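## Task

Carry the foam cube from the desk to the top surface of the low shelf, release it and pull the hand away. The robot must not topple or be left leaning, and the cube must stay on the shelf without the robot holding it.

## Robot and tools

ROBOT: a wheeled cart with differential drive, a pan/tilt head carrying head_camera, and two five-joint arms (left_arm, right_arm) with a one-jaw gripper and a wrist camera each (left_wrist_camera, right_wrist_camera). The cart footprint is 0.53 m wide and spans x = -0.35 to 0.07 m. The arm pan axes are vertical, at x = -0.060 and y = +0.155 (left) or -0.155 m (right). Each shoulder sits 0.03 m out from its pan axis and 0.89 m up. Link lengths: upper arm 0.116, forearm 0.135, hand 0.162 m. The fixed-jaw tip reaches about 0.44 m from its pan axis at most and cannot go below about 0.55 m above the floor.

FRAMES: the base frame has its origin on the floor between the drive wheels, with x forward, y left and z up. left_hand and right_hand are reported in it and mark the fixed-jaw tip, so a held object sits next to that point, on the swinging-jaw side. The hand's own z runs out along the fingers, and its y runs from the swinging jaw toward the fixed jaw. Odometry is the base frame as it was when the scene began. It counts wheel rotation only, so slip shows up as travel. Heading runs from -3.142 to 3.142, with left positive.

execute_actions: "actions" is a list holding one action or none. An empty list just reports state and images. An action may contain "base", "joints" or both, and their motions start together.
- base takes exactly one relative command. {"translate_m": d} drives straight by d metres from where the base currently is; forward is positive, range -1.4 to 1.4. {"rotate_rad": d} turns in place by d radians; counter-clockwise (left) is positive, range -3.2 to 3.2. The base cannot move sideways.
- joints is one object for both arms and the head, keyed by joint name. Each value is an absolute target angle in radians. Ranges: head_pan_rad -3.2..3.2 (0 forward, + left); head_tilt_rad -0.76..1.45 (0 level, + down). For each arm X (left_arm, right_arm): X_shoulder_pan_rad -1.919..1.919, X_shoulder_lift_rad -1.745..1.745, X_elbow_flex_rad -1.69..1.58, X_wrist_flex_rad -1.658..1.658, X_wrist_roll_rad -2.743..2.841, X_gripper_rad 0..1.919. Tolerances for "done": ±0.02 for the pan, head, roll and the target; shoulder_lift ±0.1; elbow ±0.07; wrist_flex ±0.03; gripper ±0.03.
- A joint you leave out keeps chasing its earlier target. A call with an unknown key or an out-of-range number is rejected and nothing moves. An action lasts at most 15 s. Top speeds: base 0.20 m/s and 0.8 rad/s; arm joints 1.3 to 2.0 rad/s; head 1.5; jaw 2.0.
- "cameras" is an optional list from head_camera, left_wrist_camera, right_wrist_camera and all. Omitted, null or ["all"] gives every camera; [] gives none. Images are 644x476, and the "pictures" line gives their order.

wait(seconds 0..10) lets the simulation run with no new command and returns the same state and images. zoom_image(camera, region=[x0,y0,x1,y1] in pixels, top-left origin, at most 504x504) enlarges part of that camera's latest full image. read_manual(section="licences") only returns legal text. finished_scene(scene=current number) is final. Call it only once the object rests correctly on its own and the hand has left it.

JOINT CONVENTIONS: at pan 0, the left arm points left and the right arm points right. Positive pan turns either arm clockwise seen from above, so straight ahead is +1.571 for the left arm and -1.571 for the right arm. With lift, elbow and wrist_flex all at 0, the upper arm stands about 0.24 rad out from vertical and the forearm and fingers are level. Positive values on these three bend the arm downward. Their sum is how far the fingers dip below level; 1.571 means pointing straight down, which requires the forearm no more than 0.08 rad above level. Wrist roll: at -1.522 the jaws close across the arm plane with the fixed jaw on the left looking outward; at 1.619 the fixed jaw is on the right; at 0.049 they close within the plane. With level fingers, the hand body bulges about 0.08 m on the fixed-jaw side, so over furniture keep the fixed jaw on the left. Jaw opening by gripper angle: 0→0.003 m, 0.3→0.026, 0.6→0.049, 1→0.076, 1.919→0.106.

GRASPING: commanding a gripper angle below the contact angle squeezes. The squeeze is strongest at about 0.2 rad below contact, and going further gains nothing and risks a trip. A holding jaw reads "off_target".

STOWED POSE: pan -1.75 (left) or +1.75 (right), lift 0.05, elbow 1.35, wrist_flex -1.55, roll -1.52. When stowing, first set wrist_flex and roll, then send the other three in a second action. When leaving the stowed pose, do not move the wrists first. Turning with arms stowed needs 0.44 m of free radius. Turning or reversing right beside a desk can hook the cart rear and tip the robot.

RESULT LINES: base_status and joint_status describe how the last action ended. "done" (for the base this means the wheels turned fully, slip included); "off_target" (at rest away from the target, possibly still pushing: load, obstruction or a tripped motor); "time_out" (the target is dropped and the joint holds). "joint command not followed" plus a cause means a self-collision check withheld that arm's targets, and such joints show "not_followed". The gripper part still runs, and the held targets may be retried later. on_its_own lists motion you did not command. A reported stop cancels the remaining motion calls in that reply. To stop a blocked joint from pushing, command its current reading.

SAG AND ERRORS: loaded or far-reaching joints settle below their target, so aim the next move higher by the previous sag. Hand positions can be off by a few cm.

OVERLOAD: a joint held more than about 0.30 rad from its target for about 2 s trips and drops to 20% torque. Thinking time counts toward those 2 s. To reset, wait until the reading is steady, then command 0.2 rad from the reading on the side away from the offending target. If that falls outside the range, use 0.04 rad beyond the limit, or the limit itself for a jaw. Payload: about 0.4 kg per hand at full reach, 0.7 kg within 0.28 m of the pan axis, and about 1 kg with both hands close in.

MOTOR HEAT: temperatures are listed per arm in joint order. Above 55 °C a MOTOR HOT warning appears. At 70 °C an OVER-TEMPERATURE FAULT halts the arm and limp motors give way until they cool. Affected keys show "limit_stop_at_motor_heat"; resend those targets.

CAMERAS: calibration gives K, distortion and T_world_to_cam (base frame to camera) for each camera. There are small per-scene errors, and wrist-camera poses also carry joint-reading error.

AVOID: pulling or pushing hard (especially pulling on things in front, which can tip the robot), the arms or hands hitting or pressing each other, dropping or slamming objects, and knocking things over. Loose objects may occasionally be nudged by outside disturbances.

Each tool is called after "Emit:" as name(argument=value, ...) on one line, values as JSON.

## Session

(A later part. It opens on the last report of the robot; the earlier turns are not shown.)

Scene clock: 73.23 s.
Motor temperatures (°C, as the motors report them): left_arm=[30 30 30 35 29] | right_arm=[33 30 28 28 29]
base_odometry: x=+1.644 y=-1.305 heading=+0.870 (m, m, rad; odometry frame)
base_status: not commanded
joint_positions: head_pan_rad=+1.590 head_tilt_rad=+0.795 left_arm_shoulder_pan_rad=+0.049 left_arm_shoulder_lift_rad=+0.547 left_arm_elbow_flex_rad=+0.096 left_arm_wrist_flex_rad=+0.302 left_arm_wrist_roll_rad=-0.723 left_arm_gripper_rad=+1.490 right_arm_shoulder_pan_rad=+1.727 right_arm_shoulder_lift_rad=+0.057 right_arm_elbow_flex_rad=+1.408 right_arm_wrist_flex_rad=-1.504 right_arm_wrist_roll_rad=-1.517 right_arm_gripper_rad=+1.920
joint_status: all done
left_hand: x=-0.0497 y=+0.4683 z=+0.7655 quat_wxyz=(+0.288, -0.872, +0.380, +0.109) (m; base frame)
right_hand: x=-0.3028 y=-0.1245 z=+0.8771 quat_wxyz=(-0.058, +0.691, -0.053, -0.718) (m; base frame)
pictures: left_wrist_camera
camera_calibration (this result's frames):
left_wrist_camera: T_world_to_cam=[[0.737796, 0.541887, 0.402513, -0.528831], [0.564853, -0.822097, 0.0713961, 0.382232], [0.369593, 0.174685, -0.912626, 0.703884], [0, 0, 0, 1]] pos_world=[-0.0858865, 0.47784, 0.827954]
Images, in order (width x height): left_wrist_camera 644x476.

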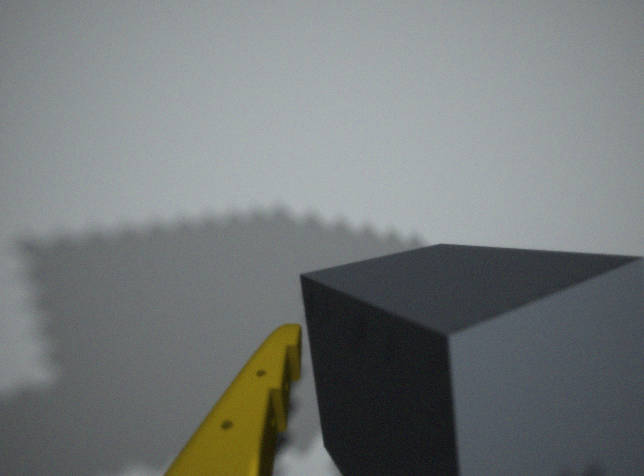

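Emit:
execute_actions(actions=[{"joints":{"left_arm_shoulder_lift_rad":0.68,"left_arm_wrist_flex_rad":0.36}}], cameras=["left_wrist_camera"])

Emit:
execute_actions(actions=[{"joints":{"left_arm_gripper_rad":0.4}}], cameras=[])

Emit:
execute_actions(actions=[{"joints":{"left_arm_shoulder_lift_rad":0.0,"left_arm_elbow_flex_rad":0.3}}], cameras=["left_wrist_camera"])

Scene clock: 75.30 s.
Motor temperatures (°C, as the motors report them): left_arm=[30 30 30 35 29] | right_arm=[33 30 28 28 29]
base_odometry: x=+1.644 y=-1.305 heading=+0.870 (m, m, rad; odometry frame)
base_status: not commanded
joint_positions: head_pan_rad=+1.590 head_tilt_rad=+0.795 left_arm_shoulder_pan_rad=+0.049 left_arm_shoulder_lift_rad=+0.570 left_arm_elbow_flex_rad=+0.071 left_arm_wrist_flex_rad=+0.312 left_arm_wrist_roll_rad=-0.723 left_arm_gripper_rad=+1.490 right_arm_shoulder_pan_rad=+1.727 right_arm_shoulder_lift_rad=+0.057 right_arm_elbow_flex_rad=+1.408 right_arm_wrist_flex_rad=-1.504 right_arm_wrist_roll_rad=-1.517 right_arm_gripper_rad=+1.920
joint_status: left_arm_shoulder_lift_rad off_target (ended at +0.569, target +0.680); left_arm_wrist_flex_rad off_target (ended at +0.312, target +0.360)
left_hand: x=-0.0496 y=+0.4690 z=+0.7629 quat_wxyz=(+0.284, -0.874, +0.380, +0.107) (m; base frame)
right_hand: x=-0.3028 y=-0.1245 z=+0.8771 quat_wxyz=(-0.058, +0.691, -0.053, -0.718) (m; base frame)
pictures: left_wrist_camera
camera_calibration (this result's frames):
left_wrist_camera: T_world_to_cam=[[0.737977, 0.545563, 0.397179, -0.525872], [0.564887, -0.821407, 0.0786935, 0.377114], [0.369178, 0.166287, -0.914361, 0.706642], [0, 0, 0, 1]] pos_world=[-0.0858215, 0.479155, 0.825314]
Images, in order (width x height): left_wrist_camera 644x476.

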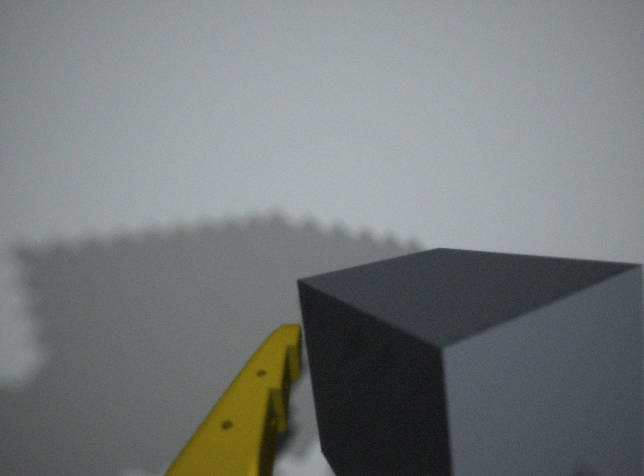

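Scene clock: 76.40 s.
Motor temperatures (°C, as the motors report them): left_arm=[30 30 30 35 29] | right_arm=[33 30 28 28 29]
base_odometry: x=+1.644 y=-1.305 heading=+0.870 (m, m, rad; odometry frame)
base_status: not commanded
joint_positions: head_pan_rad=+1.590 head_tilt_rad=+0.795 left_arm_shoulder_pan_rad=+0.051 left_arm_shoulder_lift_rad=+0.570 left_arm_elbow_flex_rad=+0.054 left_arm_wrist_flex_rad=+0.314 left_arm_wrist_roll_rad=-0.721 left_arm_gripper_rad=+0.687 right_arm_shoulder_pan_rad=+1.727 right_arm_shoulder_lift_rad=+0.057 right_arm_elbow_flex_rad=+1.408 right_arm_wrist_flex_rad=-1.504 right_arm_wrist_roll_rad=-1.517 right_arm_gripper_rad=+1.920
joint_status: left_arm_gripper_rad off_target (ended at +0.687, target +0.400)
left_hand: x=-0.0490 y=+0.4723 z=+0.7662 quat_wxyz=(+0.291, -0.871, +0.379, +0.109) (m; base frame)
right_hand: x=-0.3028 y=-0.1245 z=+0.8771 quat_wxyz=(-0.058, +0.691, -0.053, -0.718) (m; base frame)
pictures: none
No camera images: the call's "cameras" was empty. Leave "cameras" out to get every camera's image.

Scene clock: 77.63 s.
Motor temperatures (°C, as the motors report them): left_arm=[30 30 30 35 29] | right_arm=[33 30 28 28 29]
base_odometry: x=+1.644 y=-1.305 heading=+0.870 (m, m, rad; odometry frame)
base_status: not commanded
joint_positions: head_pan_rad=+1.590 head_tilt_rad=+0.795 left_arm_shoulder_pan_rad=+0.049 left_arm_shoulder_lift_rad=+0.050 left_arm_elbow_flex_rad=+0.308 left_arm_wrist_flex_rad=+0.354 left_arm_wrist_roll_rad=-0.721 left_arm_gripper_rad=+0.570 right_arm_shoulder_pan_rad=+1.727 right_arm_shoulder_lift_rad=+0.057 right_arm_elbow_flex_rad=+1.408 right_arm_wrist_flex_rad=-1.504 right_arm_wrist_roll_rad=-1.517 right_arm_gripper_rad=+1.920
joint_status: all done
on_its_own: left_arm_wrist_flex_rad moved +0.040 to your old target +0.360; left_arm_gripper_rad moved -0.117 toward your old target +0.400
left_hand: x=-0.0498 y=+0.4649 z=+0.8536 quat_wxyz=(+0.390, -0.834, +0.362, +0.147) (m; base frame)
right_hand: x=-0.3028 y=-0.1245 z=+0.8771 quat_wxyz=(-0.058, +0.691, -0.053, -0.718) (m; base frame)
pictures: left_wrist_camera
camera_calibration (this result's frames):
left_wrist_camera: T_world_to_cam=[[0.731387, 0.434147, 0.525918, -0.617901], [0.566048, -0.816576, -0.113108, 0.52823], [0.380346, 0.38042, -0.842981, 0.630363], [0, 0, 0, 1]] pos_world=[-0.0868355, 0.459797, 0.916096]
Images, in order (width x height): left_wrist_camera 644x476.

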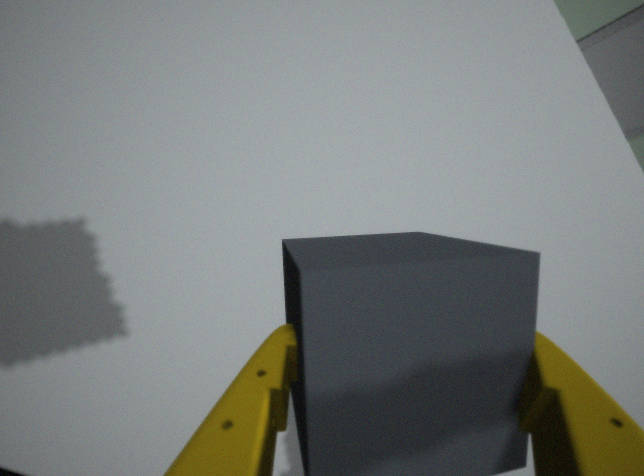

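Emit:
execute_actions(actions=[{"base":{"translate_m":-1.15},"joints":{"left_arm_gripper_rad":0.45,"left_arm_shoulder_pan_rad":1.57,"left_arm_shoulder_lift_rad":-0.3,"left_arm_elbow_flex_rad":0.6,"head_pan_rad":0,"head_tilt_rad":0.7}}], cameras=[])

Emit:
execute_actions(actions=[{"base":{"rotate_rad":-0.75}}], cameras=["head_camera"])

Scene clock: 86.03 s.
Motor temperatures (°C, as the motors report them): left_arm=[30 30 30 35 29] | right_arm=[33 30 28 28 29]
base_odometry: x=+0.902 y=-2.183 heading=+0.868 (m, m, rad; odometry frame)
base_status: done
joint_positions: head_pan_rad=+0.010 head_tilt_rad=+0.714 left_arm_shoulder_pan_rad=+1.560 left_arm_shoulder_lift_rad=-0.259 left_arm_elbow_flex_rad=+0.607 left_arm_wrist_flex_rad=+0.355 left_arm_wrist_roll_rad=-0.721 left_arm_gripper_rad=+0.574 right_arm_shoulder_pan_rad=+1.727 right_arm_shoulder_lift_rad=+0.057 right_arm_elbow_flex_rad=+1.408 right_arm_wrist_flex_rad=-1.504 right_arm_wrist_roll_rad=-1.517 right_arm_gripper_rad=+1.920
joint_status: left_arm_gripper_rad off_target (ended at +0.574, target +0.450); the others done
left_hand: x=+0.2159 y=+0.1630 z=+0.8606 quat_wxyz=(+0.388, -0.358, +0.834, -0.162) (m; base frame)
right_hand: x=-0.3028 y=-0.1245 z=+0.8771 quat_wxyz=(-0.058, +0.691, -0.053, -0.718) (m; base frame)
pictures: none
No camera images: the call's "cameras" was empty. Leave "cameras" out to get every camera's image.

Scene clock: 87.67 s.
Motor temperatures (°C, as the motors report them): left_arm=[30 30 30 35 29] | right_arm=[33 30 28 28 29]
base_odometry: x=+0.901 y=-2.183 heading=+0.119 (m, m, rad; odometry frame)
base_status: done
joint_positions: head_pan_rad=+0.010 head_tilt_rad=+0.714 left_arm_shoulder_pan_rad=+1.562 left_arm_shoulder_lift_rad=-0.259 left_arm_elbow_flex_rad=+0.607 left_arm_wrist_flex_rad=+0.355 left_arm_wrist_roll_rad=-0.721 left_arm_gripper_rad=+0.574 right_arm_shoulder_pan_rad=+1.727 right_arm_shoulder_lift_rad=+0.057 right_arm_elbow_flex_rad=+1.408 right_arm_wrist_flex_rad=-1.504 right_arm_wrist_roll_rad=-1.517 right_arm_gripper_rad=+1.920
joint_status: not commanded
left_hand: x=+0.2159 y=+0.1626 z=+0.8606 quat_wxyz=(+0.388, -0.357, +0.834, -0.162) (m; base frame)
right_hand: x=-0.3028 y=-0.1245 z=+0.8771 quat_wxyz=(-0.058, +0.691, -0.053, -0.718) (m; base frame)
pictures: head_camera
camera_calibration (this result's frames):
head_camera: T_world_to_cam=[[-0.00844816, -0.999185, 0.0394697, -0.0467482], [-0.646039, -0.024674, -0.762906, 0.895583], [0.763258, -0.0319441, -0.645304, 0.767982], [0, 0, 0, 1]] pos_world=[-0.0079813, -0.0000800396, 1.18067]
Images, in order (width x height): head_camera 644x476.

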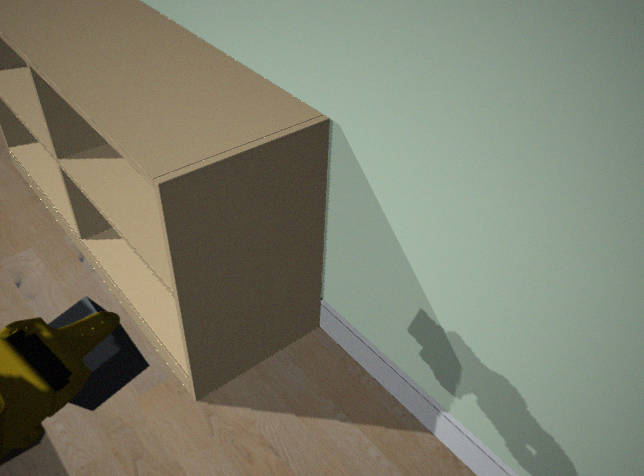

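Emit:
execute_actions(actions=[{"base":{"translate_m":0.66},"joints":{"left_arm_shoulder_pan_rad":1.4,"left_arm_shoulder_lift_rad":0.5,"left_arm_elbow_flex_rad":-0.1,"left_arm_wrist_flex_rad":0.2}}], cameras=[])

Emit:
execute_actions(actions=[{"joints":{"left_arm_shoulder_lift_rad":1.05,"left_arm_elbow_flex_rad":-0.44,"head_tilt_rad":1.0}}], cameras=["head_camera"])

Scene clock: 95.53 s.
Motor temperatures (°C, as the motors report them): left_arm=[30 30 30 35 29] | right_arm=[33 30 28 28 29]
base_odometry: x=+1.557 y=-2.106 heading=+0.119 (m, m, rad; odometry frame)
base_status: done
joint_positions: head_pan_rad=+0.010 head_tilt_rad=+0.714 left_arm_shoulder_pan_rad=+1.409 left_arm_shoulder_lift_rad=+0.516 left_arm_elbow_flex_rad=-0.064 left_arm_wrist_flex_rad=+0.220 left_arm_wrist_roll_rad=-0.721 left_arm_gripper_rad=+0.574 right_arm_shoulder_pan_rad=+1.727 right_arm_shoulder_lift_rad=+0.057 right_arm_elbow_flex_rad=+1.408 right_arm_wrist_flex_rad=-1.504 right_arm_wrist_roll_rad=-1.517 right_arm_gripper_rad=+1.920
joint_status: all done
left_hand: x=+0.2903 y=+0.2176 z=+0.8192 quat_wxyz=(+0.412, -0.417, +0.798, -0.136) (m; base frame)
right_hand: x=-0.3028 y=-0.1245 z=+0.8771 quat_wxyz=(-0.058, +0.691, -0.053, -0.718) (m; base frame)
pictures: none
No camera images: the call's "cameras" was empty. Leave "cameras" out to get every camera's image.

Scene clock: 96.73 s.
Motor temperatures (°C, as the motors report them): left_arm=[30 30 30 35 29] | right_arm=[33 30 28 28 29]
base_odometry: x=+1.557 y=-2.106 heading=+0.119 (m, m, rad; odometry frame)
base_status: not commanded
joint_positions: head_pan_rad=+0.010 head_tilt_rad=+0.995 left_arm_shoulder_pan_rad=+1.409 left_arm_shoulder_lift_rad=+1.071 left_arm_elbow_flex_rad=-0.406 left_arm_wrist_flex_rad=+0.219 left_arm_wrist_roll_rad=-0.721 left_arm_gripper_rad=+0.574 right_arm_shoulder_pan_rad=+1.727 right_arm_shoulder_lift_rad=+0.057 right_arm_elbow_flex_rad=+1.408 right_arm_wrist_flex_rad=-1.504 right_arm_wrist_roll_rad=-1.517 right_arm_gripper_rad=+1.920
joint_status: all done
left_hand: x=+0.2838 y=+0.2165 z=+0.7163 quat_wxyz=(+0.320, -0.436, +0.835, -0.106) (m; base frame)
right_hand: x=-0.3028 y=-0.1245 z=+0.8771 quat_wxyz=(-0.058, +0.691, -0.053, -0.718) (m; base frame)
pictures: head_camera
camera_calibration (this result's frames):
head_camera: T_world_to_cam=[[0.00320995, -0.999069, 0.0430142, -0.0502799], [-0.832152, -0.026522, -0.553913, 0.646286], [0.554538, -0.0340163, -0.831463, 0.97244], [0, 0, 0, 1]] pos_world=[-0.00128646, -0.00001356, 1.1687]
Images, in order (width x height): head_camera 644x476.

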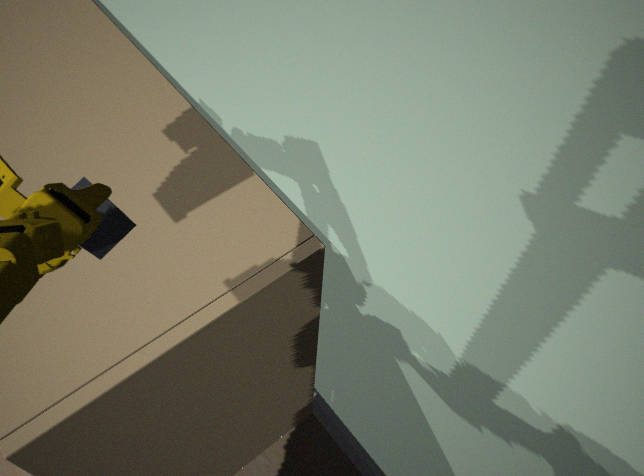

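Well over the top. Lower, release.

Emit:
execute_actions(actions=[{"joints":{"left_arm_shoulder_lift_rad":1.3}}], cameras=[])

Emit:
execute_actions(actions=[{"joints":{"left_arm_gripper_rad":1.5}}], cameras=[])

Emit:
execute_actions(actions=[{"joints":{"left_arm_shoulder_lift_rad":0.5}}], cameras=[])

Emit:
execute_actions(actions=[{"base":{"translate_m":-0.4}}], cameras=["head_camera"])

Scene clock: 99.07 s.
Motor temperatures (°C, as the motors report them): left_arm=[30 30 30 35 29] | right_arm=[33 30 28 28 29]
base_odometry: x=+1.557 y=-2.106 heading=+0.119 (m, m, rad; odometry frame)
base_status: not commanded
joint_positions: head_pan_rad=+0.010 head_tilt_rad=+0.995 left_arm_shoulder_pan_rad=+1.409 left_arm_shoulder_lift_rad=+1.317 left_arm_elbow_flex_rad=-0.412 left_arm_wrist_flex_rad=+0.217 left_arm_wrist_roll_rad=-0.721 left_arm_gripper_rad=+0.574 right_arm_shoulder_pan_rad=+1.727 right_arm_shoulder_lift_rad=+0.057 right_arm_elbow_flex_rad=+1.408 right_arm_wrist_flex_rad=-1.504 right_arm_wrist_roll_rad=-1.517 right_arm_gripper_rad=+1.920
joint_status: all done
left_hand: x=+0.2335 y=+0.2083 z=+0.6452 quat_wxyz=(+0.211, -0.452, +0.864, -0.070) (m; base frame)
right_hand: x=-0.3028 y=-0.1245 z=+0.8771 quat_wxyz=(-0.058, +0.691, -0.053, -0.718) (m; base frame)
pictures: none
No camera images: the call's "cameras" was empty. Leave "cameras" out to get every camera's image.

Scene clock: 100.13 s.
Motor temperatures (°C, as the motors report them): left_arm=[30 30 30 35 29] | right_arm=[33 30 28 28 29]
base_odometry: x=+1.557 y=-2.106 heading=+0.119 (m, m, rad; odometry frame)
base_status: not commanded
joint_positions: head_pan_rad=+0.010 head_tilt_rad=+0.995 left_arm_shoulder_pan_rad=+1.409 left_arm_shoulder_lift_rad=+1.317 left_arm_elbow_flex_rad=-0.413 left_arm_wrist_flex_rad=+0.216 left_arm_wrist_roll_rad=-0.721 left_arm_gripper_rad=+1.489 right_arm_shoulder_pan_rad=+1.727 right_arm_shoulder_lift_rad=+0.057 right_arm_elbow_flex_rad=+1.408 right_arm_wrist_flex_rad=-1.504 right_arm_wrist_roll_rad=-1.517 right_arm_gripper_rad=+1.920
joint_status: all done
left_hand: x=+0.2341 y=+0.2084 z=+0.6455 quat_wxyz=(+0.213, -0.451, +0.864, -0.070) (m; base frame)
right_hand: x=-0.3028 y=-0.1245 z=+0.8771 quat_wxyz=(-0.058, +0.691, -0.053, -0.718) (m; base frame)
pictures: none
No camera images: the call's "cameras" was empty. Leave "cameras" out to get every camera's image.

Scene clock: 101.40 s.
Motor temperatures (°C, as the motors report them): left_arm=[30 30 30 35 29] | right_arm=[33 30 28 28 29]
base_odometry: x=+1.557 y=-2.106 heading=+0.119 (m, m, rad; odometry frame)
base_status: not commanded
joint_positions: head_pan_rad=+0.010 head_tilt_rad=+0.995 left_arm_shoulder_pan_rad=+1.409 left_arm_shoulder_lift_rad=+0.562 left_arm_elbow_flex_rad=-0.413 left_arm_wrist_flex_rad=+0.216 left_arm_wrist_roll_rad=-0.721 left_arm_gripper_rad=+1.490 right_arm_shoulder_pan_rad=+1.727 right_arm_shoulder_lift_rad=+0.057 right_arm_elbow_flex_rad=+1.408 right_arm_wrist_flex_rad=-1.504 right_arm_wrist_roll_rad=-1.517 right_arm_gripper_rad=+1.920
joint_status: all done
left_hand: x=+0.3301 y=+0.2241 z=+0.8969 quat_wxyz=(+0.539, -0.381, +0.730, -0.178) (m; base frame)
right_hand: x=-0.3028 y=-0.1245 z=+0.8771 quat_wxyz=(-0.058, +0.691, -0.053, -0.718) (m; base frame)
pictures: none
No camera images: the call's "cameras" was empty. Leave "cameras" out to get every camera's image.

Scene clock: 104.33 s.
Motor temperatures (°C, as the motors report them): left_arm=[30 30 30 35 29] | right_arm=[33 30 28 28 29]
base_odometry: x=+1.160 y=-2.153 heading=+0.119 (m, m, rad; odometry frame)
base_status: done
joint_positions: head_pan_rad=+0.010 head_tilt_rad=+0.995 left_arm_shoulder_pan_rad=+1.407 left_arm_shoulder_lift_rad=+0.562 left_arm_elbow_flex_rad=-0.413 left_arm_wrist_flex_rad=+0.216 left_arm_wrist_roll_rad=-0.721 left_arm_gripper_rad=+1.490 right_arm_shoulder_pan_rad=+1.727 right_arm_shoulder_lift_rad=+0.057 right_arm_elbow_flex_rad=+1.408 right_arm_wrist_flex_rad=-1.504 right_arm_wrist_roll_rad=-1.517 right_arm_gripper_rad=+1.920
joint_status: not commanded
left_hand: x=+0.3300 y=+0.2247 z=+0.8969 quat_wxyz=(+0.539, -0.382, +0.730, -0.178) (m; base frame)
right_hand: x=-0.3028 y=-0.1245 z=+0.8771 quat_wxyz=(-0.058, +0.691, -0.053, -0.718) (m; base frame)
pictures: head_camera
camera_calibration (this result's frames):
head_camera: T_world_to_cam=[[0.00321542, -0.999069, 0.043015, -0.0502806], [-0.83222, -0.0265228, -0.55381, 0.646164], [0.554436, -0.0340172, -0.831531, 0.972514], [0, 0, 0, 1]] pos_world=[-0.00128427, -0.0000135318, 1.16869]
Images, in order (width x height): head_camera 644x476.

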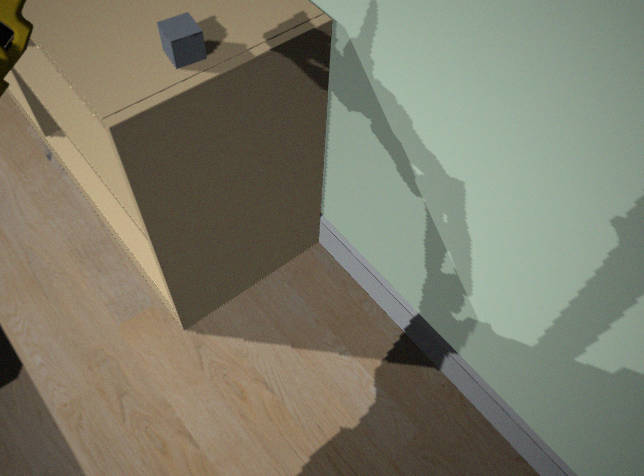

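Emit:
finished_scene(scene=1)

The scene is finished: the task was done.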